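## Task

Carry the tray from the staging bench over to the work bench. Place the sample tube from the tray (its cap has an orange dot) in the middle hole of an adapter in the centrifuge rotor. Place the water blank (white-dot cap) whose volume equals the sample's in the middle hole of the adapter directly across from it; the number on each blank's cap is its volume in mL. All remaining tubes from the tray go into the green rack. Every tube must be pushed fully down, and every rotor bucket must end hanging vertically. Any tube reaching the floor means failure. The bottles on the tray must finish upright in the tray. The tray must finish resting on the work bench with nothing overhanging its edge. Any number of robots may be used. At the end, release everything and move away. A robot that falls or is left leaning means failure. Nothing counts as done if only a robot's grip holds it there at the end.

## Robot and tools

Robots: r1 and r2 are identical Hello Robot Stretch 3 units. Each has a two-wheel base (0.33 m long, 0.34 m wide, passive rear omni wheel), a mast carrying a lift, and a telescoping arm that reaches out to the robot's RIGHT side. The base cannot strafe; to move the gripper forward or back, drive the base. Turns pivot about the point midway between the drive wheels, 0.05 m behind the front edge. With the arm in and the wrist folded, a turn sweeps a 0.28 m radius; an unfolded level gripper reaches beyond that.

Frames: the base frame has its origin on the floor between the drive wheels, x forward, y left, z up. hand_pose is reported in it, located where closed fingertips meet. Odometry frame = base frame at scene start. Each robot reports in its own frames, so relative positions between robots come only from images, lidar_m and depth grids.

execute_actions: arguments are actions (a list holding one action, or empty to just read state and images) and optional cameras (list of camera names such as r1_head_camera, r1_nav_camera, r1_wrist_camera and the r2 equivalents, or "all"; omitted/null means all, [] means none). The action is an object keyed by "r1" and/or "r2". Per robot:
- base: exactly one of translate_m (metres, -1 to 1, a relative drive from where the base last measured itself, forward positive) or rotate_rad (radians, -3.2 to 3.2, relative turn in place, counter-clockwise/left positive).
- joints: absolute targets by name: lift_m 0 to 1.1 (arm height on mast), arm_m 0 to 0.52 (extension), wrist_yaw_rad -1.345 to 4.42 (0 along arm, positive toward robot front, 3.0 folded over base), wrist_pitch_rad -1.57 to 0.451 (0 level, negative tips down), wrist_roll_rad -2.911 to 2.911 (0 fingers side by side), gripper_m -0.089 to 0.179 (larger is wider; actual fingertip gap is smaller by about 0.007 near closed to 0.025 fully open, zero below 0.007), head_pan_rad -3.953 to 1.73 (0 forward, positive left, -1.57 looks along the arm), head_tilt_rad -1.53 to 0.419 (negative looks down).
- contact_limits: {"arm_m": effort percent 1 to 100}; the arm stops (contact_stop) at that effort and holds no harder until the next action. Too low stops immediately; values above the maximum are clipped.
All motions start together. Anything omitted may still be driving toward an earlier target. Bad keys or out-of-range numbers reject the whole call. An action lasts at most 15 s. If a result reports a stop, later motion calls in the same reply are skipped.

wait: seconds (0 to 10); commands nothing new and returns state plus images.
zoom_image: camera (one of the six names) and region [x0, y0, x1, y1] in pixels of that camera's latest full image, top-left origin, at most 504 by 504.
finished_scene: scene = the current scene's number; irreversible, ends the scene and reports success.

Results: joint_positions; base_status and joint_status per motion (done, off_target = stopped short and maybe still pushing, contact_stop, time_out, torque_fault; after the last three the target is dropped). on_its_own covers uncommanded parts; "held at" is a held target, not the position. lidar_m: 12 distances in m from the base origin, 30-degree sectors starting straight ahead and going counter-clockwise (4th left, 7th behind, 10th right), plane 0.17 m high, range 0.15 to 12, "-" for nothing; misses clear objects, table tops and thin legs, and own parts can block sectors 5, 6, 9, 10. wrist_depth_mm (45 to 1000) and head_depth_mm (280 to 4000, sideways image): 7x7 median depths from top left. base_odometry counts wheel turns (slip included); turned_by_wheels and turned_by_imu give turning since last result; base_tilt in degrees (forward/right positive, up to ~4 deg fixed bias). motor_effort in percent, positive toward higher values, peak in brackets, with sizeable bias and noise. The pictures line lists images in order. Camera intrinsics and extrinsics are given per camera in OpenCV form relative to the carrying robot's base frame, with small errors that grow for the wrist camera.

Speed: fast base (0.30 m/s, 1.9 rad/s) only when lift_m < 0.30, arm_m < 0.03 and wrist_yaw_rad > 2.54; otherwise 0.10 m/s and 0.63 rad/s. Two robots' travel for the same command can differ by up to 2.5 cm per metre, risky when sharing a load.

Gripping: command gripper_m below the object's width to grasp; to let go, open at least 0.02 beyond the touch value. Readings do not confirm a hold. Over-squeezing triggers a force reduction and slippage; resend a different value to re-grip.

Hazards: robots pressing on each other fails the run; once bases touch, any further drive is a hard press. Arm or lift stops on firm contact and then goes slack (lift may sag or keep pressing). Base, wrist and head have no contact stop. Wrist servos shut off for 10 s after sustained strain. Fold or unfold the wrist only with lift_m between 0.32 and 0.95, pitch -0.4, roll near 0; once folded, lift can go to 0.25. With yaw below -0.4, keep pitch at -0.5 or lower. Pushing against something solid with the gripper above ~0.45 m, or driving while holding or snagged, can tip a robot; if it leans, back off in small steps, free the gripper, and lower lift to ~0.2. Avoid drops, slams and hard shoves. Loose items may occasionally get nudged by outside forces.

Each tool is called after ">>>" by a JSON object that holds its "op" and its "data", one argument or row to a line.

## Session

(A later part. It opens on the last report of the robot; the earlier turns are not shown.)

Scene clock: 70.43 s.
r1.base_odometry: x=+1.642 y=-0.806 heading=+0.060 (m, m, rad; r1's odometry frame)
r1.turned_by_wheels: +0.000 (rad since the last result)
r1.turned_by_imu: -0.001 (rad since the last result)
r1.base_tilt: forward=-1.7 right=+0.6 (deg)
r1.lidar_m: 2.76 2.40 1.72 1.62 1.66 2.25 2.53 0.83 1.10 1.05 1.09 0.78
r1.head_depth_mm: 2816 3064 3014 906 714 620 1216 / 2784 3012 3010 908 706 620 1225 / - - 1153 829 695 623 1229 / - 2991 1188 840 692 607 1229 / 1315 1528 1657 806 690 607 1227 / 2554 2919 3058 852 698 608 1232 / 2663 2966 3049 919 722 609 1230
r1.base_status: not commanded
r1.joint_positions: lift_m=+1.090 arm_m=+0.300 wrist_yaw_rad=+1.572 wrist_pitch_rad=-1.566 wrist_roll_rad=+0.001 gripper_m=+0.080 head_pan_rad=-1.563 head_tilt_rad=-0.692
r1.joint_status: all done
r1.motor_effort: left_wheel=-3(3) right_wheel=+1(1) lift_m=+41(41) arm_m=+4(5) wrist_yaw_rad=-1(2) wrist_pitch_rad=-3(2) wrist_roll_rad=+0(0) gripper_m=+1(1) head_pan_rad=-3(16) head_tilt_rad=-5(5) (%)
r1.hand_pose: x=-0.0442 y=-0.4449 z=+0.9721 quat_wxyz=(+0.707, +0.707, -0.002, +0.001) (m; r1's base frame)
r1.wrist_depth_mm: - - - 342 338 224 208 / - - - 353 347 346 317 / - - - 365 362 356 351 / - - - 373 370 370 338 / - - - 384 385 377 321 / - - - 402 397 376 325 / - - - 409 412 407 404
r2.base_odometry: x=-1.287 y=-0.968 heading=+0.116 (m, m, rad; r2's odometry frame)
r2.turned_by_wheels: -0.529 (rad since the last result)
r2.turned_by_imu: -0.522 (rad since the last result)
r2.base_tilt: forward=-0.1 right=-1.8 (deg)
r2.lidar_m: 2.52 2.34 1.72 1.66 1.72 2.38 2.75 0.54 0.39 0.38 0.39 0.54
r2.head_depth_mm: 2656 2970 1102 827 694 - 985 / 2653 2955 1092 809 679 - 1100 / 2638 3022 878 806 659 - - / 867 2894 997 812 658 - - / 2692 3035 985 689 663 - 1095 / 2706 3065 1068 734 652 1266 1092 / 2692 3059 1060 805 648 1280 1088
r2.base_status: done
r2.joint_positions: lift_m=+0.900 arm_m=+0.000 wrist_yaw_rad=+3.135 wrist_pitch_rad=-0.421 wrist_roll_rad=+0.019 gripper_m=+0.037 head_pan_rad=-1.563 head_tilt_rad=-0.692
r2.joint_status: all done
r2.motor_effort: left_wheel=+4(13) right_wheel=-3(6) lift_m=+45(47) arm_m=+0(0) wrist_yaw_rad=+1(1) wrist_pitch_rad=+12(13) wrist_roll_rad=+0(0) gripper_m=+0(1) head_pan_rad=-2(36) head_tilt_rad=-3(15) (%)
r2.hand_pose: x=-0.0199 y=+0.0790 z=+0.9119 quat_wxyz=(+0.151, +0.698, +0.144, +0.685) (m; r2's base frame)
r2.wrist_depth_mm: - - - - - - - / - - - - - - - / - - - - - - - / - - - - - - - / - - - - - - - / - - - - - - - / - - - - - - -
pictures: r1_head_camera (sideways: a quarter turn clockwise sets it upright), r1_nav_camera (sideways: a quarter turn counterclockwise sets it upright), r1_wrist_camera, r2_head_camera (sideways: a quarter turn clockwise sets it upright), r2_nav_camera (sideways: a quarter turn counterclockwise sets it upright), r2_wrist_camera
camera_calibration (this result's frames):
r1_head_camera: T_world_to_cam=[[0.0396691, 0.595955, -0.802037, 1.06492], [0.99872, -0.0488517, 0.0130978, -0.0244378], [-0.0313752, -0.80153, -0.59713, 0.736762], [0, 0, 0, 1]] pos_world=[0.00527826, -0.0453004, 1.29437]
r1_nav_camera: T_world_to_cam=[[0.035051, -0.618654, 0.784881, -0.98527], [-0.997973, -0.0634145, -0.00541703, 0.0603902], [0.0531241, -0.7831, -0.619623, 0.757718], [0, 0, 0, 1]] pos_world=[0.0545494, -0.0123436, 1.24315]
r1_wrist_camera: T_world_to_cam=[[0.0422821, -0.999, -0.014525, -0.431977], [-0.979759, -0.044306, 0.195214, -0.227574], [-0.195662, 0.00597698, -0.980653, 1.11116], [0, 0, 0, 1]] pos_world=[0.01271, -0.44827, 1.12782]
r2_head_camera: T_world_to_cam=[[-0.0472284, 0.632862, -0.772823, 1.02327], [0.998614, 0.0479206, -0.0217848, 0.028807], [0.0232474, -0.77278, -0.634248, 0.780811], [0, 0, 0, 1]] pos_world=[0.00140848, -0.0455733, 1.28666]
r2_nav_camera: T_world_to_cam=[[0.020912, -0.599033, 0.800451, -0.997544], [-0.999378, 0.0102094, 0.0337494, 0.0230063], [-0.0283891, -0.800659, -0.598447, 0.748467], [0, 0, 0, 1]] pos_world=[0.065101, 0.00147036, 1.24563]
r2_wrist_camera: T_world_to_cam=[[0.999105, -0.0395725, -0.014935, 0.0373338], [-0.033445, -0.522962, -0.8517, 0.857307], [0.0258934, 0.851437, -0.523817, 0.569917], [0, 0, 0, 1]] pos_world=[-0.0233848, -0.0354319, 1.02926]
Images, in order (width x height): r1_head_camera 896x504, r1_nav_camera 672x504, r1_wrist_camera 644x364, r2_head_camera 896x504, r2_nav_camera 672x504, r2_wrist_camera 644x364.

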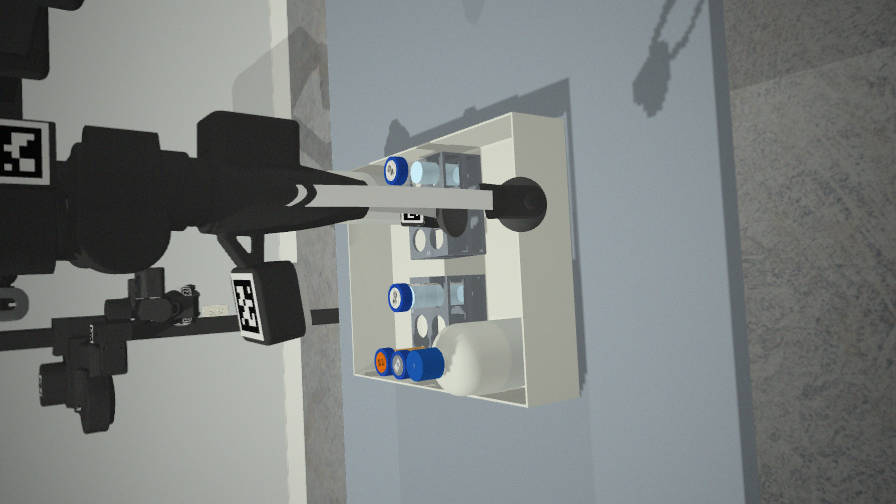

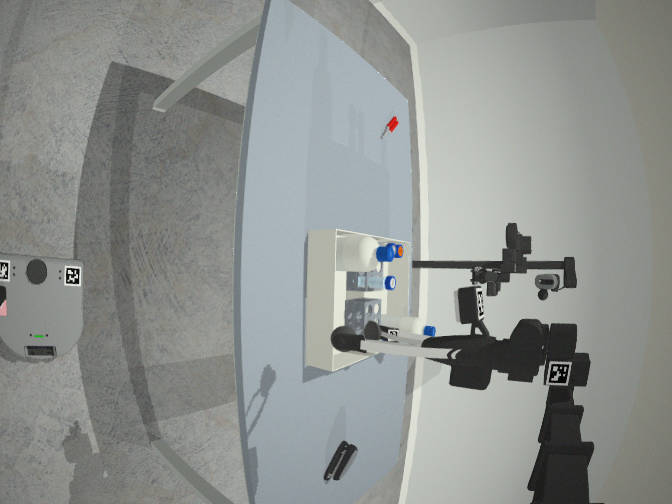

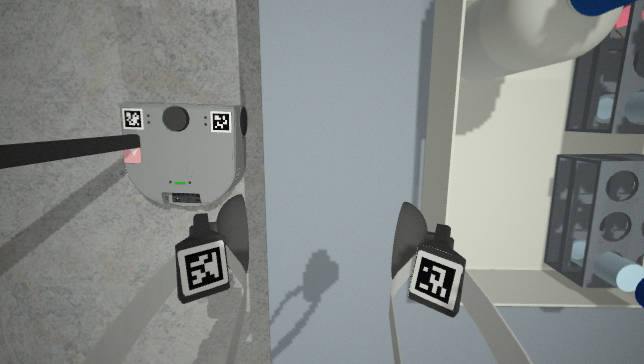

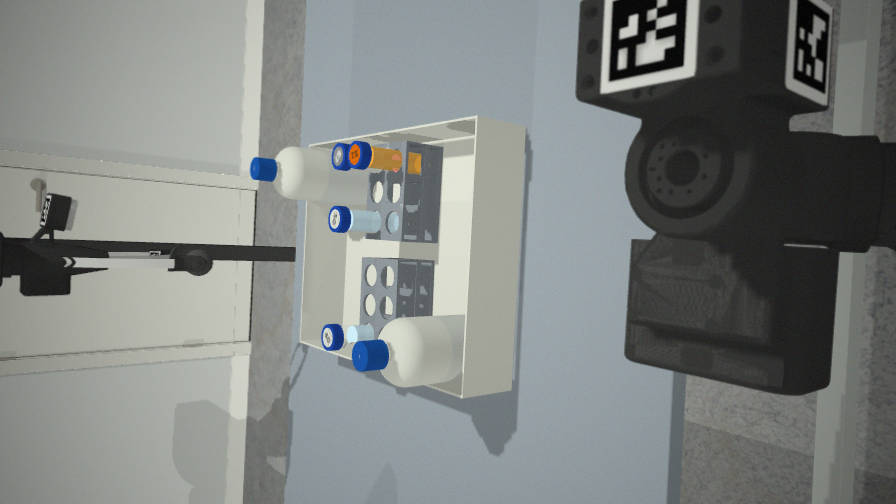

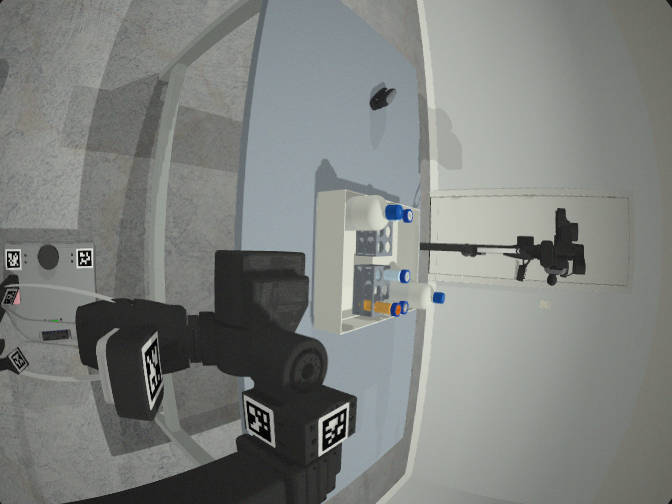

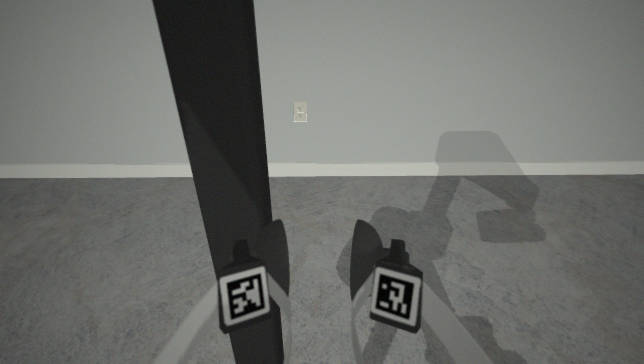

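>>> {"op": "execute_actions", "data": {
  "actions": [
    {"r1":{"joints":{"arm_m":0.415,"lift_m":0.99}},"r2":{"joints":{"wrist_yaw_rad":1.57}}}
  ],
  "cameras": ["r1_wrist_camera"]
}}

>>> {"op": "execute_actions", "data": {
  "actions": [
    {"r2":{"joints":{"wrist_pitch_rad":-1.57,"wrist_roll_rad":0,"lift_m":1.02,"gripper_m":0.08}}}
  ],
  "cameras": []
}}

>>> {"op": "execute_actions", "data": {
  "actions": [
    {"r2":{"joints":{"arm_m":0.42,"lift_m":0.99}}}
  ],
  "cameras": ["r2_wrist_camera","r2_head_camera","r1_head_camera"]
}}

Scene clock: 80.00 s.
r1.base_odometry: x=+1.642 y=-0.806 heading=+0.060 (m, m, rad; r1's odometry frame)
r1.turned_by_wheels: +0.000 (rad since the last result)
r1.turned_by_imu: -0.001 (rad since the last result)
r1.base_tilt: forward=-1.7 right=+0.7 (deg)
r1.lidar_m: 2.77 2.40 1.72 1.62 1.67 2.25 2.54 0.83 1.11 1.05 1.08 0.78
r1.head_depth_mm: 2751 2966 - 906 713 620 1223 / 2753 - 3014 905 707 620 1226 / 2688 3059 2101 836 695 620 1229 / 2713 - 3126 839 694 607 1227 / 1318 2864 2894 805 690 608 1230 / 2541 2966 3043 849 698 608 1238 / 2658 2938 3036 922 720 609 1230
r1.base_status: not commanded
r1.joint_positions: lift_m=+0.990 arm_m=+0.415 wrist_yaw_rad=+1.572 wrist_pitch_rad=-1.566 wrist_roll_rad=+0.001 gripper_m=+0.080 head_pan_rad=-1.563 head_tilt_rad=-0.692
r1.joint_status: all done
r1.motor_effort: left_wheel=-3(3) right_wheel=+1(1) lift_m=+29(33) arm_m=+4(6) wrist_yaw_rad=-1(1) wrist_pitch_rad=-2(3) wrist_roll_rad=+0(0) gripper_m=+0(1) head_pan_rad=-2(3) head_tilt_rad=-5(5) (%)
r1.hand_pose: x=-0.0442 y=-0.5599 z=+0.8726 quat_wxyz=(+0.707, +0.707, -0.002, +0.001) (m; r1's base frame)
r1.wrist_depth_mm: 975 253 251 247 158 243 216 / - 260 258 257 253 248 191 / - 268 266 263 260 260 200 / - 277 275 271 269 264 217 / - 287 280 281 274 272 215 / - 296 294 289 288 258 223 / - 304 301 289 261 238 211
r2.base_odometry: x=-1.287 y=-0.968 heading=+0.116 (m, m, rad; r2's odometry frame)
r2.turned_by_wheels: +0.000 (rad since the last result)
r2.turned_by_imu: +0.000 (rad since the last result)
r2.base_tilt: forward=+0.0 right=-1.9 (deg)
r2.lidar_m: 2.51 2.34 1.72 1.66 1.73 2.38 2.75 0.54 0.39 0.38 0.39 0.54
r2.head_depth_mm: 2660 2959 1100 828 694 - 987 / 2640 2992 1096 807 698 - 1099 / 2657 2939 879 806 688 - - / 727 1490 984 812 658 590 - / 2674 3018 986 686 655 935 - / 2705 3042 1068 734 651 584 - / 2697 3068 1060 804 649 584 -
r2.base_status: not commanded
r2.joint_positions: lift_m=+0.900 arm_m=+0.000 wrist_yaw_rad=+1.572 wrist_pitch_rad=-0.421 wrist_roll_rad=+0.019 gripper_m=+0.037 head_pan_rad=-1.563 head_tilt_rad=-0.692
r2.joint_status: all done
r2.motor_effort: left_wheel=+4(3) right_wheel=-3(2) lift_m=+45(45) arm_m=-1(1) wrist_yaw_rad=-2(5) wrist_pitch_rad=+12(12) wrist_roll_rad=+1(1) gripper_m=+1(1) head_pan_rad=-3(2) head_tilt_rad=-3(3) (%)
r2.hand_pose: x=+0.2027 y=-0.1449 z=+0.9119 quat_wxyz=(+0.590, +0.597, -0.390, +0.379) (m; r2's base frame)
r2.wrist_depth_mm: - - - - - - - / - - - - - - - / - - - - - 667 691 / - - - - 775 509 505 / - - - - - 410 411 / - - - - - 357 342 / - - - - - - 289
pictures: r1_wrist_camera
camera_calibration (this result's frames):
r1_wrist_camera: T_world_to_cam=[[0.0422801, -0.999, -0.014525, -0.548304], [-0.97976, -0.0443041, 0.195214, -0.213239], [-0.195662, 0.00597737, -0.980653, 1.01425], [0, 0, 0, 1]] pos_world=[0.0127101, -0.563265, 1.02829]
Images, in order (width x height): r1_wrist_camera 644x364.

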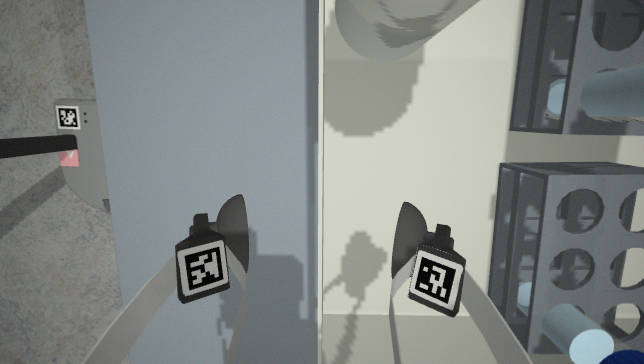

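Scene clock: 81.93 s.
r1.base_odometry: x=+1.642 y=-0.806 heading=+0.060 (m, m, rad; r1's odometry frame)
r1.turned_by_wheels: +0.000 (rad since the last result)
r1.turned_by_imu: +0.000 (rad since the last result)
r1.base_tilt: forward=-1.5 right=+0.6 (deg)
r1.lidar_m: 2.76 2.40 1.72 1.62 1.67 2.25 2.54 0.83 1.11 1.05 1.08 0.78
r1.head_depth_mm: 2747 2946 - 906 713 619 1219 / 2725 - 3001 907 705 620 1225 / 2677 3082 2117 832 695 622 1226 / 2677 - 3093 840 694 607 1224 / 1131 2920 2918 805 690 608 1232 / 2687 2940 3056 852 697 607 1224 / 2627 2937 3062 919 722 610 1228
r1.base_status: not commanded
r1.joint_positions: lift_m=+0.990 arm_m=+0.415 wrist_yaw_rad=+1.572 wrist_pitch_rad=-1.566 wrist_roll_rad=+0.001 gripper_m=+0.080 head_pan_rad=-1.563 head_tilt_rad=-0.692
r1.joint_status: not commanded
r1.motor_effort: left_wheel=-3(3) right_wheel=+1(1) lift_m=+29(29) arm_m=+5(5) wrist_yaw_rad=-1(1) wrist_pitch_rad=-2(2) wrist_roll_rad=+0(0) gripper_m=+0(0) head_pan_rad=-3(3) head_tilt_rad=-5(5) (%)
r1.hand_pose: x=-0.0442 y=-0.5599 z=+0.8726 quat_wxyz=(+0.707, +0.707, -0.002, +0.001) (m; r1's base frame)
r1.wrist_depth_mm: 947 252 250 247 158 244 216 / - 257 258 256 251 251 190 / - 268 264 264 261 261 201 / - 275 273 272 269 266 217 / - 285 280 279 276 272 215 / - 297 292 291 289 258 223 / - 307 304 288 264 239 211
r2.base_odometry: x=-1.287 y=-0.968 heading=+0.116 (m, m, rad; r2's odometry frame)
r2.turned_by_wheels: +0.000 (rad since the last result)
r2.turned_by_imu: +0.000 (rad since the last result)
r2.base_tilt: forward=-0.1 right=-2.0 (deg)
r2.lidar_m: 2.52 2.33 1.72 1.66 1.72 2.37 2.75 0.53 0.39 0.38 0.39 0.54
r2.head_depth_mm: 2639 3007 3012 - - - 985 / 2651 3006 3076 - - - - / 2625 2983 881 - - - 1010 / 726 1480 983 812 654 - 1094 / 2664 3004 982 687 654 - 1092 / 2717 3029 1066 735 651 1270 1101 / 2705 3065 1058 805 648 1281 1092
r2.base_status: not commanded
r2.joint_positions: lift_m=+1.020 arm_m=+0.000 wrist_yaw_rad=+1.572 wrist_pitch_rad=-1.551 wrist_roll_rad=+0.005 gripper_m=+0.080 head_pan_rad=-1.563 head_tilt_rad=-0.692
r2.joint_status: all done
joint sent to its limit — the command would take r2.wrist_pitch_rad past its lower limit, so that joint was sent only as far as its limit.
r2.motor_effort: left_wheel=+4(4) right_wheel=-3(2) lift_m=+45(46) arm_m=-1(1) wrist_yaw_rad=-2(2) wrist_pitch_rad=-4(10) wrist_roll_rad=-1(0) gripper_m=+1(81) head_pan_rad=-2(2) head_tilt_rad=-3(4) (%)
r2.hand_pose: x=-0.0405 y=-0.1453 z=+0.9018 quat_wxyz=(+0.707, +0.707, -0.008, +0.005) (m; r2's base frame)
r2.wrist_depth_mm: 967 - - - - - 288 / - - - - - - 294 / - - - - - - 298 / - - - - - - 304 / - - - - - - 309 / - - - - - 320 314 / - - - - - 327 322
pictures: none
No camera images: the call's "cameras" was empty. Leave "cameras" out to get every camera's image.

Scene clock: 86.20 s.
r1.base_odometry: x=+1.642 y=-0.806 heading=+0.060 (m, m, rad; r1's odometry frame)
r1.turned_by_wheels: +0.000 (rad since the last result)
r1.turned_by_imu: +0.000 (rad since the last result)
r1.base_tilt: forward=-1.6 right=+0.5 (deg)
r1.lidar_m: 2.76 2.40 1.72 1.62 1.67 2.25 2.54 0.83 1.10 1.05 1.09 0.78
r1.head_depth_mm: 2755 2969 - 902 711 619 1216 / 2711 - 3035 905 706 620 1222 / 2665 3093 2099 836 694 621 1220 / 2686 - 3105 838 696 606 1228 / 1230 814 2934 805 689 607 1233 / 1242 2936 3056 853 696 608 1228 / 2665 2923 3059 920 719 609 1234
r1.base_status: not commanded
r1.joint_positions: lift_m=+0.990 arm_m=+0.415 wrist_yaw_rad=+1.572 wrist_pitch_rad=-1.566 wrist_roll_rad=+0.001 gripper_m=+0.080 head_pan_rad=-1.563 head_tilt_rad=-0.692
r1.joint_status: not commanded
r1.motor_effort: left_wheel=-3(3) right_wheel=+1(1) lift_m=+29(29) arm_m=+5(5) wrist_yaw_rad=-1(1) wrist_pitch_rad=-2(3) wrist_roll_rad=+0(0) gripper_m=+0(0) head_pan_rad=-3(2) head_tilt_rad=-5(5) (%)
r1.hand_pose: x=-0.0442 y=-0.5599 z=+0.8726 quat_wxyz=(+0.707, +0.707, -0.002, +0.001) (m; r1's base frame)
r1.wrist_depth_mm: 995 252 251 248 158 243 216 / - 258 259 255 252 250 193 / - 268 266 263 261 259 200 / - 275 274 271 267 265 217 / - 287 279 280 275 271 214 / - 297 294 288 289 257 223 / - 303 301 287 262 239 211
r2.base_odometry: x=-1.287 y=-0.968 heading=+0.116 (m, m, rad; r2's odometry frame)
r2.turned_by_wheels: +0.000 (rad since the last result)
r2.turned_by_imu: +0.000 (rad since the last result)
r2.base_tilt: forward=-0.1 right=-1.8 (deg)
r2.lidar_m: 2.52 2.34 1.72 1.66 1.73 2.39 2.76 0.53 0.39 0.38 0.39 0.54
r2.head_depth_mm: 2582 - 1073 828 665 596 1169 / 2584 3003 1095 808 660 1271 1168 / 2566 - 838 788 658 1263 1098 / 725 1207 977 810 656 1255 1114 / 2653 3036 988 687 652 1258 1114 / 2696 3048 1065 731 651 1278 1110 / 2693 3049 1062 804 648 1279 1088
r2.base_status: not commanded
r2.joint_positions: lift_m=+0.990 arm_m=+0.420 wrist_yaw_rad=+1.570 wrist_pitch_rad=-1.551 wrist_roll_rad=+0.004 gripper_m=+0.080 head_pan_rad=-1.563 head_tilt_rad=-0.692
r2.joint_status: all done
r2.motor_effort: left_wheel=+3(3) right_wheel=-2(3) lift_m=+30(38) arm_m=+3(3) wrist_yaw_rad=+1(1) wrist_pitch_rad=-3(4) wrist_roll_rad=-1(1) gripper_m=+1(0) head_pan_rad=-2(2) head_tilt_rad=-3(3) (%)
r2.hand_pose: x=-0.0405 y=-0.5647 z=+0.8723 quat_wxyz=(+0.707, +0.707, -0.008, +0.005) (m; r2's base frame)
r2.wrist_depth_mm: 255 252 255 219 254 251 226 / 257 257 257 255 259 235 231 / 261 262 263 262 264 265 265 / 265 267 268 266 267 243 210 / 272 270 272 274 272 244 215 / - 276 282 275 277 218 220 / - 283 286 250 246 212 183
pictures: r1_head_camera (sideways: a quarter turn clockwise sets it upright), r2_head_camera (sideways: a quarter turn clockwise sets it upright), r2_wrist_camera
camera_calibration (this result's frames):
r1_head_camera: T_world_to_cam=[[0.0396692, 0.595955, -0.802037, 1.06492], [0.99872, -0.0488519, 0.0130978, -0.0244378], [-0.0313754, -0.80153, -0.59713, 0.736762], [0, 0, 0, 1]] pos_world=[0.00527825, -0.0453004, 1.29437]
r2_head_camera: T_world_to_cam=[[-0.0471197, 0.63287, -0.772823, 1.02327], [0.998622, 0.0477491, -0.0217848, 0.028807], [0.0231147, -0.772784, -0.634248, 0.780812], [0, 0, 0, 1]] pos_world=[0.00140065, -0.0455725, 1.28666]
r2_wrist_camera: T_world_to_cam=[[-0.0135027, -0.999607, 0.0245788, -0.585752], [-0.993724, 0.0161448, 0.110684, -0.0877167], [-0.111037, -0.02293, -0.993552, 1.00824], [0, 0, 0, 1]] pos_world=[0.0168771, -0.560986, 1.02585]
Images, in order (width x height): r1_head_camera 896x504, r2_head_camera 896x504, r2_wrist_camera 644x364.

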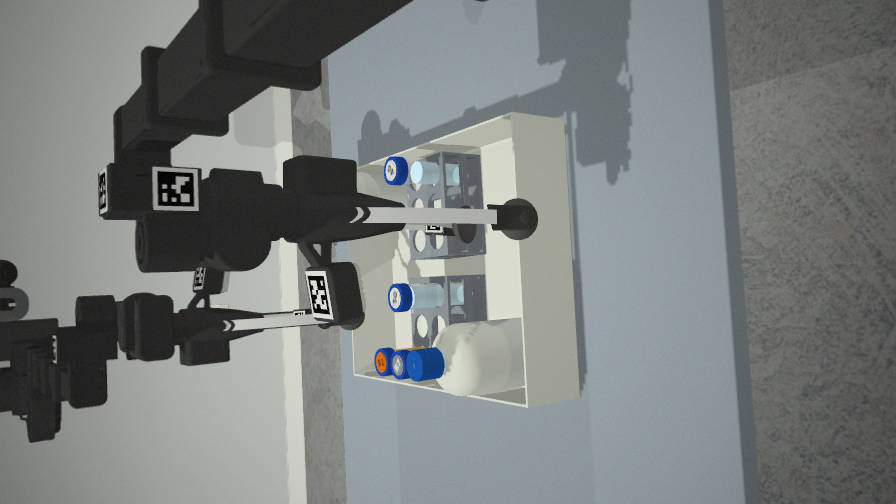

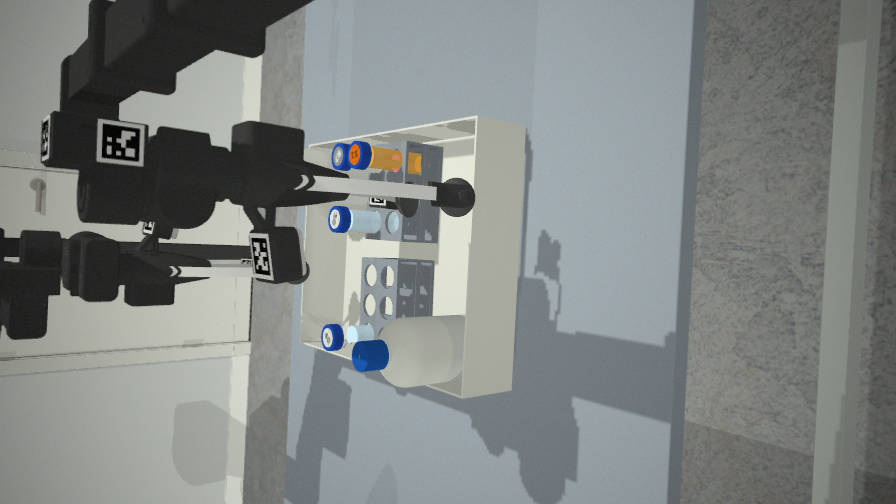

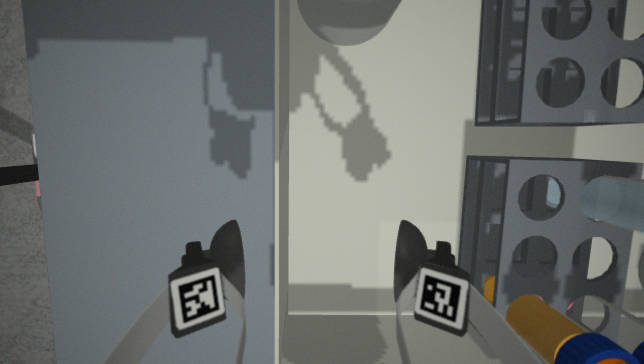

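>>> {"op": "execute_actions", "data": {
  "actions": [
    {"r2":{"joints":{"arm_m":0.397}}}
  ],
  "cameras": []
}}

>>> {"op": "execute_actions", "data": {
  "actions": [
    {"r1":{"joints":{"lift_m":0.915}},"r2":{"joints":{"lift_m":0.915}}}
  ],
  "cameras": ["r2_wrist_camera","r1_wrist_camera","r1_head_camera"]
}}

>>> {"op": "execute_actions", "data": {
  "actions": [
    {"r1":{"joints":{"gripper_m":-0.05}},"r2":{"joints":{"gripper_m":-0.05}}}
  ],
  "cameras": ["r2_wrist_camera","r1_wrist_camera","r1_head_camera"]
}}

>>> {"op": "execute_actions", "data": {
  "actions": [
    {"r1":{"joints":{"lift_m":0.95}},"r2":{"joints":{"lift_m":0.95}}}
  ],
  "cameras": ["r2_head_camera","r1_wrist_camera","r1_head_camera"]
}}

Scene clock: 101.93 s.
r1.base_odometry: x=+1.642 y=-0.806 heading=+0.060 (m, m, rad; r1's odometry frame)
r1.turned_by_wheels: +0.000 (rad since the last result)
r1.turned_by_imu: +0.000 (rad since the last result)
r1.base_tilt: forward=-1.7 right=+0.5 (deg)
r1.lidar_m: 2.76 2.40 1.71 1.61 1.67 2.25 2.54 0.83 1.10 1.06 1.08 0.78
r1.head_depth_mm: 2734 2971 - 902 711 619 1224 / 2720 - 3043 908 705 619 1224 / 2663 3058 2115 834 694 622 1225 / 2709 - 3110 840 695 606 1229 / 1232 840 2917 805 689 606 1229 / 1238 2965 3056 849 698 608 1231 / 2651 2929 3057 918 723 610 1229
r1.base_status: not commanded
r1.joint_positions: lift_m=+0.990 arm_m=+0.415 wrist_yaw_rad=+1.572 wrist_pitch_rad=-1.566 wrist_roll_rad=+0.001 gripper_m=+0.080 head_pan_rad=-1.563 head_tilt_rad=-0.692
r1.joint_status: not commanded
r1.motor_effort: left_wheel=-3(3) right_wheel=+1(1) lift_m=+28(29) arm_m=+5(4) wrist_yaw_rad=-1(1) wrist_pitch_rad=-3(3) wrist_roll_rad=+0(0) gripper_m=-1(1) head_pan_rad=-3(2) head_tilt_rad=-5(5) (%)
r1.hand_pose: x=-0.0442 y=-0.5599 z=+0.8726 quat_wxyz=(+0.707, +0.707, -0.002, +0.001) (m; r1's base frame)
r1.wrist_depth_mm: 999 252 251 248 157 243 215 / - 259 256 254 253 250 191 / - 269 265 265 260 260 200 / - 275 274 271 269 265 217 / - 286 281 278 277 272 213 / - 297 295 290 290 256 223 / - 305 302 288 261 239 210
r2.base_odometry: x=-1.287 y=-0.968 heading=+0.116 (m, m, rad; r2's odometry frame)
r2.turned_by_wheels: +0.000 (rad since the last result)
r2.turned_by_imu: +0.000 (rad since the last result)
r2.base_tilt: forward=-0.2 right=-1.9 (deg)
r2.lidar_m: 2.52 2.34 1.72 1.66 1.72 2.37 2.75 0.54 0.39 0.38 0.39 0.54
r2.head_depth_mm: 2622 - 1048 830 663 597 1174 / 2570 3043 1069 807 662 1268 1168 / 2604 - 797 798 658 1266 1096 / 723 933 983 810 656 1263 1114 / 2681 3001 980 686 653 1260 1112 / 2690 3050 1067 733 652 1279 1112 / 2692 3070 1056 804 647 1276 1088
r2.base_status: not commanded
r2.joint_positions: lift_m=+0.990 arm_m=+0.397 wrist_yaw_rad=+1.570 wrist_pitch_rad=-1.551 wrist_roll_rad=+0.004 gripper_m=+0.080 head_pan_rad=-1.563 head_tilt_rad=-0.692
r2.joint_status: all done
r2.motor_effort: left_wheel=+4(3) right_wheel=-3(2) lift_m=+30(30) arm_m=-4(5) wrist_yaw_rad=+0(1) wrist_pitch_rad=-3(3) wrist_roll_rad=-1(1) gripper_m=+1(1) head_pan_rad=-3(3) head_tilt_rad=-4(3) (%)
r2.hand_pose: x=-0.0405 y=-0.5426 z=+0.8723 quat_wxyz=(+0.707, +0.707, -0.008, +0.005) (m; r2's base frame)
r2.wrist_depth_mm: 938 252 252 254 253 252 200 / 939 256 258 259 260 261 204 / - 262 263 261 264 267 269 / - 266 269 270 271 267 212 / - 271 271 272 273 269 217 / - 275 282 283 279 249 218 / - 283 285 276 245 228 190
pictures: none
No camera images: the call's "cameras" was empty. Leave "cameras" out to get every camera's image.

Scene clock: 103.43 s.
r1.base_odometry: x=+1.642 y=-0.806 heading=+0.060 (m, m, rad; r1's odometry frame)
r1.turned_by_wheels: +0.000 (rad since the last result)
r1.turned_by_imu: +0.000 (rad since the last result)
r1.base_tilt: forward=-1.8 right=+0.6 (deg)
r1.lidar_m: 2.76 2.41 1.71 1.62 1.67 2.25 2.54 0.83 1.10 1.06 1.09 0.78
r1.head_depth_mm: 2771 3064 3160 - 694 619 1221 / 2726 3011 - 858 705 620 1221 / 2703 2981 2100 835 694 621 1227 / 2686 2936 1013 825 692 607 1229 / 1350 806 1008 806 689 608 1226 / 1295 2977 3095 849 699 608 1227 / 2631 2908 3076 918 720 609 1232
r1.base_status: not commanded
r1.joint_positions: lift_m=+0.915 arm_m=+0.415 wrist_yaw_rad=+1.572 wrist_pitch_rad=-1.566 wrist_roll_rad=+0.001 gripper_m=+0.080 head_pan_rad=-1.563 head_tilt_rad=-0.692
r1.joint_status: all done
r1.motor_effort: left_wheel=-3(3) right_wheel=+1(1) lift_m=+29(29) arm_m=+5(5) wrist_yaw_rad=-1(1) wrist_pitch_rad=-3(3) wrist_roll_rad=+0(0) gripper_m=+0(1) head_pan_rad=-3(2) head_tilt_rad=-6(5) (%)
r1.hand_pose: x=-0.0442 y=-0.5599 z=+0.7976 quat_wxyz=(+0.707, +0.707, -0.002, +0.001) (m; r1's base frame)
r1.wrist_depth_mm: 182 181 180 178 157 175 173 / 186 187 186 183 181 180 176 / 193 192 191 189 187 186 184 / 199 198 197 194 193 192 188 / 207 204 202 201 198 198 191 / 215 211 212 207 205 205 197 / - 219 219 215 212 210 180
r2.base_odometry: x=-1.287 y=-0.968 heading=+0.116 (m, m, rad; r2's odometry frame)
r2.turned_by_wheels: +0.000 (rad since the last result)
r2.turned_by_imu: +0.000 (rad since the last result)
r2.base_tilt: forward=-0.1 right=-2.0 (deg)
r2.lidar_m: 2.52 2.34 1.72 1.66 1.72 2.39 2.75 0.53 0.39 0.38 0.39 0.54
r2.head_depth_mm: 2630 2918 - 785 645 597 1169 / 2658 2905 1090 802 660 1268 1166 / 2670 2847 - 789 659 1267 1097 / 1250 858 1007 811 656 1264 1118 / 1241 2949 983 689 654 1257 1114 / 2680 3034 1065 733 651 1285 1115 / 2710 3070 1058 804 648 1281 1092
r2.base_status: not commanded
r2.joint_positions: lift_m=+0.915 arm_m=+0.397 wrist_yaw_rad=+1.570 wrist_pitch_rad=-1.551 wrist_roll_rad=+0.004 gripper_m=+0.080 head_pan_rad=-1.563 head_tilt_rad=-0.692
r2.joint_status: all done
r2.motor_effort: left_wheel=+3(3) right_wheel=-2(3) lift_m=+31(31) arm_m=-4(4) wrist_yaw_rad=+0(1) wrist_pitch_rad=-4(3) wrist_roll_rad=-1(1) gripper_m=+1(1) head_pan_rad=-2(3) head_tilt_rad=-3(3) (%)
r2.hand_pose: x=-0.0405 y=-0.5426 z=+0.7973 quat_wxyz=(+0.707, +0.707, -0.008, +0.005) (m; r2's base frame)
r2.wrist_depth_mm: 181 181 182 182 182 183 182 / 183 185 186 186 187 187 184 / 188 189 190 190 189 190 191 / 191 192 193 193 194 193 191 / 196 196 197 196 196 199 193 / 200 202 202 200 199 201 198 / 203 204 206 206 205 207 174
pictures: r1_head_camera (sideways: a quarter turn clockwise sets it upright), r1_wrist_camera, r2_wrist_camera
camera_calibration (this result's frames):
r1_head_camera: T_world_to_cam=[[0.0396694, 0.595955, -0.802037, 1.06492], [0.99872, -0.0488522, 0.0130978, -0.0244378], [-0.0313756, -0.80153, -0.59713, 0.736762], [0, 0, 0, 1]] pos_world=[0.00527824, -0.0453004, 1.29437]
r1_wrist_camera: T_world_to_cam=[[0.04228, -0.999, -0.014525, -0.549395], [-0.97976, -0.044304, 0.195213, -0.198597], [-0.195662, 0.00597738, -0.980653, 0.940701], [0, 0, 0, 1]] pos_world=[0.0127101, -0.563267, 0.95329]
r2_wrist_camera: T_world_to_cam=[[-0.0135028, -0.999607, 0.0245788, -0.561815], [-0.993724, 0.0161449, 0.110684, -0.0797708], [-0.111038, -0.02293, -0.993552, 0.934219], [0, 0, 0, 1]] pos_world=[0.0168771, -0.538885, 0.950833]
Images, in order (width x height): r1_head_camera 896x504, r1_wrist_camera 644x364, r2_wrist_camera 644x364.

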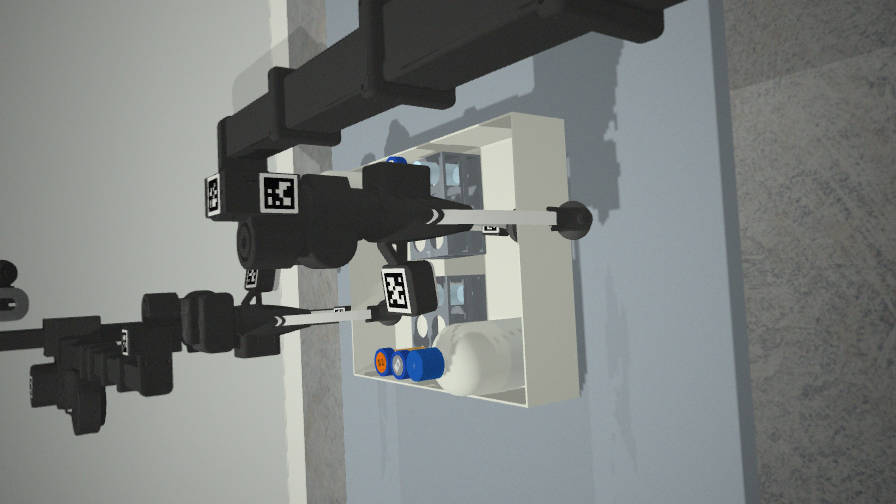

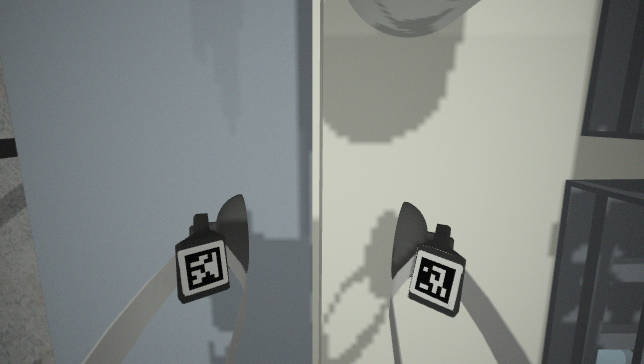

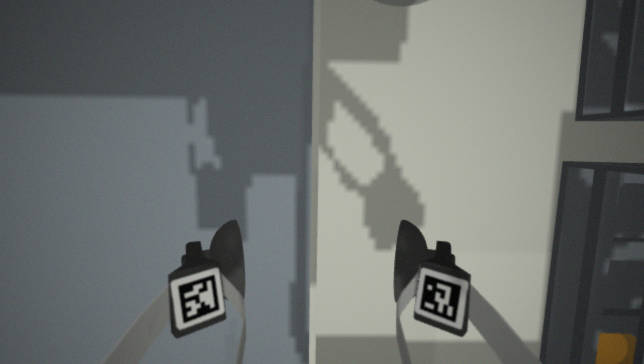

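Scene clock: 105.23 s.
r1.base_odometry: x=+1.642 y=-0.806 heading=+0.060 (m, m, rad; r1's odometry frame)
r1.turned_by_wheels: +0.000 (rad since the last result)
r1.turned_by_imu: +0.000 (rad since the last result)
r1.base_tilt: forward=-1.6 right=+0.6 (deg)
r1.lidar_m: 2.76 2.41 1.71 1.62 1.67 2.25 2.55 0.83 1.10 1.05 1.09 0.78
r1.head_depth_mm: 2762 3068 3195 - 691 620 1222 / 2720 3000 - 843 705 619 1222 / 2726 2948 1181 834 693 621 1228 / 2692 2945 1012 822 693 608 1224 / 1360 806 1006 803 689 608 1227 / 1296 2959 3060 849 697 608 1228 / 2649 2900 3105 918 722 610 1230
r1.base_status: not commanded
r1.joint_positions: lift_m=+0.915 arm_m=+0.415 wrist_yaw_rad=+1.572 wrist_pitch_rad=-1.566 wrist_roll_rad=-0.002 gripper_m=-0.049 head_pan_rad=-1.563 head_tilt_rad=-0.692
r1.joint_status: all done
r1.motor_effort: left_wheel=-3(3) right_wheel=+1(1) lift_m=+36(36) arm_m=+4(5) wrist_yaw_rad=-1(1) wrist_pitch_rad=-2(3) wrist_roll_rad=+1(1) gripper_m=-19(98) head_pan_rad=-3(3) head_tilt_rad=-6(6) (%)
r1.hand_pose: x=-0.0442 y=-0.5599 z=+0.7973 quat_wxyz=(+0.707, +0.707, -0.001, +0.002) (m; r1's base frame)
r1.wrist_depth_mm: 182 181 179 176 157 173 170 / 186 186 185 181 178 177 175 / 193 191 190 186 184 183 181 / 200 198 196 192 190 188 185 / 205 205 202 - 196 196 188 / 214 211 208 208 203 202 194 / - 216 215 213 209 209 178
r2.base_odometry: x=-1.287 y=-0.968 heading=+0.116 (m, m, rad; r2's odometry frame)
r2.turned_by_wheels: +0.000 (rad since the last result)
r2.turned_by_imu: +0.000 (rad since the last result)
r2.base_tilt: forward=-0.2 right=-1.9 (deg)
r2.lidar_m: 2.52 2.34 1.72 1.66 1.73 2.38 2.75 0.53 0.39 0.38 0.39 0.54
r2.head_depth_mm: 2639 2934 - 786 645 597 1170 / 2657 2894 1092 805 662 1269 1166 / 2644 2890 - 798 658 1263 1100 / 1247 859 981 802 656 1264 1117 / 1240 2953 983 689 651 1254 1115 / 2715 3041 1067 733 652 1279 1107 / 2708 3051 1059 804 648 1281 1089
r2.base_status: not commanded
r2.joint_positions: lift_m=+0.915 arm_m=+0.397 wrist_yaw_rad=+1.569 wrist_pitch_rad=-1.551 wrist_roll_rad=+0.004 gripper_m=-0.049 head_pan_rad=-1.563 head_tilt_rad=-0.692
r2.joint_status: all done
r2.motor_effort: left_wheel=+3(4) right_wheel=-2(3) lift_m=+38(38) arm_m=-3(4) wrist_yaw_rad=+0(1) wrist_pitch_rad=-3(4) wrist_roll_rad=-1(1) gripper_m=-18(96) head_pan_rad=-2(2) head_tilt_rad=-4(4) (%)
r2.hand_pose: x=-0.0405 y=-0.5425 z=+0.7970 quat_wxyz=(+0.707, +0.707, -0.008, +0.005) (m; r2's base frame)
r2.wrist_depth_mm: 180 181 181 181 180 181 178 / 183 184 187 185 184 184 182 / 188 188 190 186 187 188 191 / 189 191 194 191 190 190 187 / 194 195 196 195 194 197 189 / 198 199 198 - 200 199 193 / 202 202 205 204 203 203 174
pictures: r1_head_camera (sideways: a quarter turn clockwise sets it upright), r1_wrist_camera, r2_wrist_camera
camera_calibration (this result's frames):
r1_head_camera: T_world_to_cam=[[0.0396694, 0.595955, -0.802037, 1.06492], [0.99872, -0.0488522, 0.0130978, -0.0244378], [-0.0313756, -0.80153, -0.59713, 0.736762], [0, 0, 0, 1]] pos_world=[0.00527824, -0.0453004, 1.29437]
r1_wrist_camera: T_world_to_cam=[[0.0452095, -0.998872, -0.0145127, -0.549208], [-0.979625, -0.0471747, 0.195217, -0.200145], [-0.195681, 0.00539132, -0.980653, 0.940094], [0, 0, 0, 1]] pos_world=[0.0127207, -0.563099, 0.953007]
r2_wrist_camera: T_world_to_cam=[[-0.0143895, -0.999594, 0.0245786, -0.561688], [-0.99371, 0.0170264, 0.110684, -0.0792687], [-0.111058, -0.0228313, -0.993552, 0.934043], [0, 0, 0, 1]] pos_world=[0.0168802, -0.538785, 0.950599]
Images, in order (width x height): r1_head_camera 896x504, r1_wrist_camera 644x364, r2_wrist_camera 644x364.

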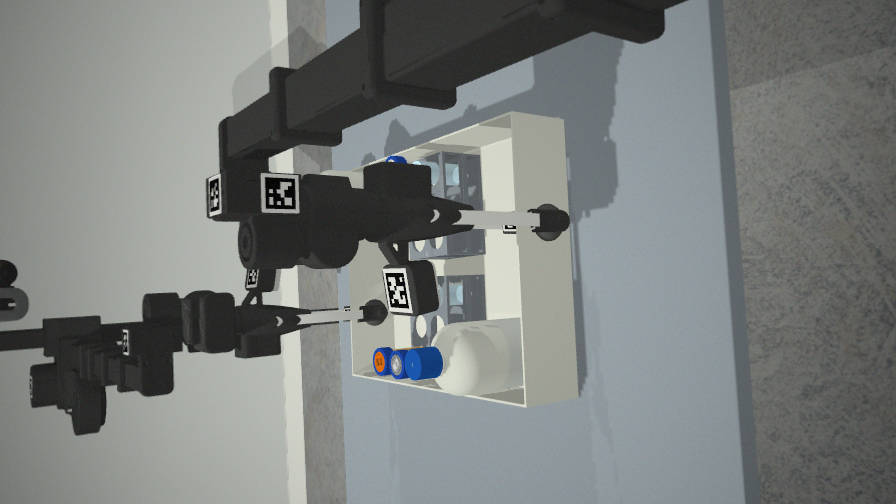

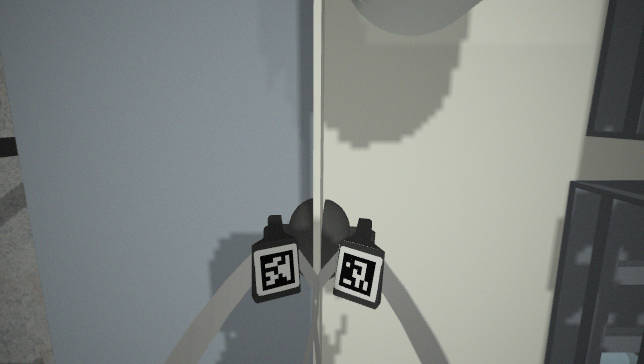

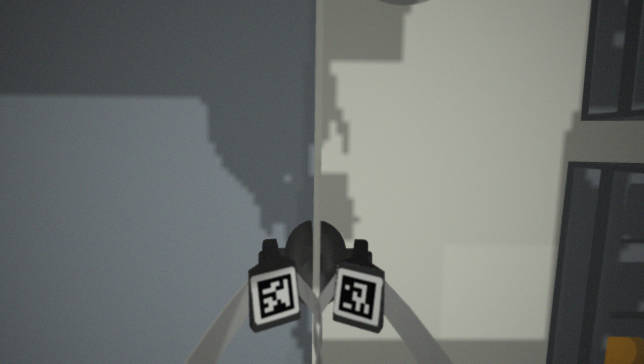

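Scene clock: 106.37 s.
r1.base_odometry: x=+1.642 y=-0.806 heading=+0.060 (m, m, rad; r1's odometry frame)
r1.turned_by_wheels: +0.000 (rad since the last result)
r1.turned_by_imu: +0.000 (rad since the last result)
r1.base_tilt: forward=-1.7 right=+0.8 (deg)
r1.lidar_m: 2.76 2.40 1.71 1.62 1.66 2.26 2.53 0.83 1.11 1.06 1.09 0.78
r1.head_depth_mm: 2752 3037 - 839 701 619 1220 / 2717 2940 1178 872 703 620 1222 / 2711 2913 3132 814 695 620 1225 / 2715 2888 3055 805 694 605 1231 / 1291 805 1648 671 686 608 1228 / 1264 2947 3054 662 698 608 1227 / 2637 2934 3083 918 720 610 1233
r1.base_status: not commanded
r1.joint_positions: lift_m=+0.949 arm_m=+0.415 wrist_yaw_rad=+1.572 wrist_pitch_rad=-1.565 wrist_roll_rad=-0.002 gripper_m=-0.049 head_pan_rad=-1.563 head_tilt_rad=-0.692
r1.joint_status: all done
r1.motor_effort: left_wheel=-3(3) right_wheel=+2(1) lift_m=+49(51) arm_m=+5(5) wrist_yaw_rad=-2(1) wrist_pitch_rad=-3(3) wrist_roll_rad=+1(2) gripper_m=-19(20) head_pan_rad=-3(2) head_tilt_rad=-5(5) (%)
r1.hand_pose: x=-0.0441 y=-0.5599 z=+0.8318 quat_wxyz=(+0.707, +0.707, -0.001, +0.003) (m; r1's base frame)
r1.wrist_depth_mm: 216 213 212 175 158 172 169 / 223 220 219 181 178 177 174 / 228 226 224 187 184 183 181 / - 232 232 192 190 189 186 / - 240 239 - 196 195 188 / - 246 247 225 203 203 195 / - 256 259 214 212 210 178
r2.base_odometry: x=-1.287 y=-0.968 heading=+0.116 (m, m, rad; r2's odometry frame)
r2.turned_by_wheels: +0.000 (rad since the last result)
r2.turned_by_imu: +0.000 (rad since the last result)
r2.base_tilt: forward=-0.1 right=-2.0 (deg)
r2.lidar_m: 2.51 2.34 1.72 1.66 1.73 2.38 2.75 0.53 0.39 0.38 0.39 0.54
r2.head_depth_mm: 2644 2874 - 812 664 596 1168 / 2659 - 1095 788 661 1268 1166 / 2649 - - 743 659 1265 1100 / 774 843 934 740 655 1262 1111 / 2555 2990 878 674 653 1255 1113 / 2695 3006 1067 733 653 1279 1117 / 2695 3071 1059 805 649 1274 1088
r2.base_status: not commanded
r2.joint_positions: lift_m=+0.950 arm_m=+0.397 wrist_yaw_rad=+1.569 wrist_pitch_rad=-1.551 wrist_roll_rad=+0.004 gripper_m=-0.049 head_pan_rad=-1.563 head_tilt_rad=-0.692
r2.joint_status: all done
r2.motor_effort: left_wheel=+3(3) right_wheel=-2(2) lift_m=+55(54) arm_m=-3(3) wrist_yaw_rad=+1(1) wrist_pitch_rad=-3(3) wrist_roll_rad=-1(1) gripper_m=-18(18) head_pan_rad=-2(2) head_tilt_rad=-2(4) (%)
r2.hand_pose: x=-0.0405 y=-0.5425 z=+0.8316 quat_wxyz=(+0.707, +0.707, -0.008, +0.005) (m; r2's base frame)
r2.wrist_depth_mm: 213 215 213 183 180 182 180 / 218 217 219 186 184 185 182 / 222 220 223 189 187 188 189 / 225 224 228 191 190 191 189 / 229 231 234 193 194 195 191 / 236 233 234 - 196 197 192 / 241 241 241 242 201 202 173
pictures: r1_head_camera (sideways: a quarter turn clockwise sets it upright), r1_wrist_camera, r2_head_camera (sideways: a quarter turn clockwise sets it upright)
camera_calibration (this result's frames):
r1_head_camera: T_world_to_cam=[[0.0396693, 0.595955, -0.802037, 1.06492], [0.99872, -0.0488521, 0.0130978, -0.0244378], [-0.0313755, -0.80153, -0.59713, 0.736762], [0, 0, 0, 1]] pos_world=[0.00527825, -0.0453004, 1.29437]
r1_wrist_camera: T_world_to_cam=[[0.0453032, -0.998868, -0.0144908, -0.548725], [-0.979715, -0.0472597, 0.194744, -0.206416], [-0.195208, 0.00537434, -0.980747, 0.974035], [0, 0, 0, 1]] pos_world=[0.0127696, -0.563094, 0.987529]
r2_head_camera: T_world_to_cam=[[-0.0471198, 0.63287, -0.772823, 1.02327], [0.998622, 0.0477492, -0.0217848, 0.028807], [0.0231148, -0.772784, -0.634248, 0.780812], [0, 0, 0, 1]] pos_world=[0.00140066, -0.0455725, 1.28666]
Images, in order (width x height): r1_head_camera 896x504, r1_wrist_camera 644x364, r2_head_camera 896x504.

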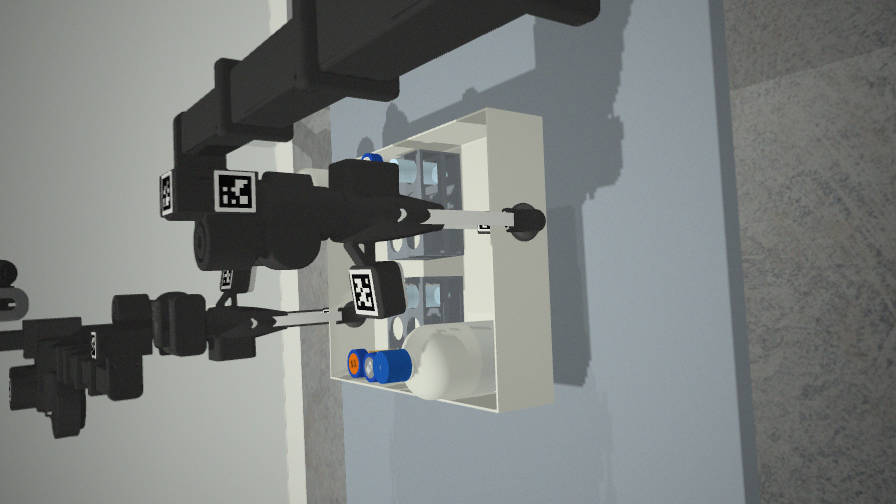

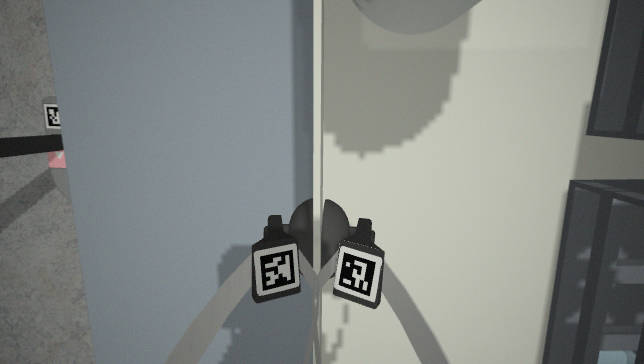

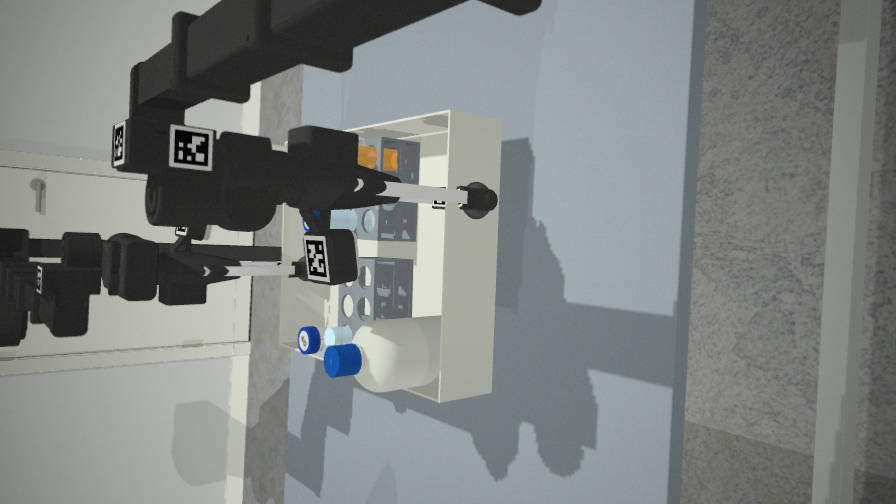

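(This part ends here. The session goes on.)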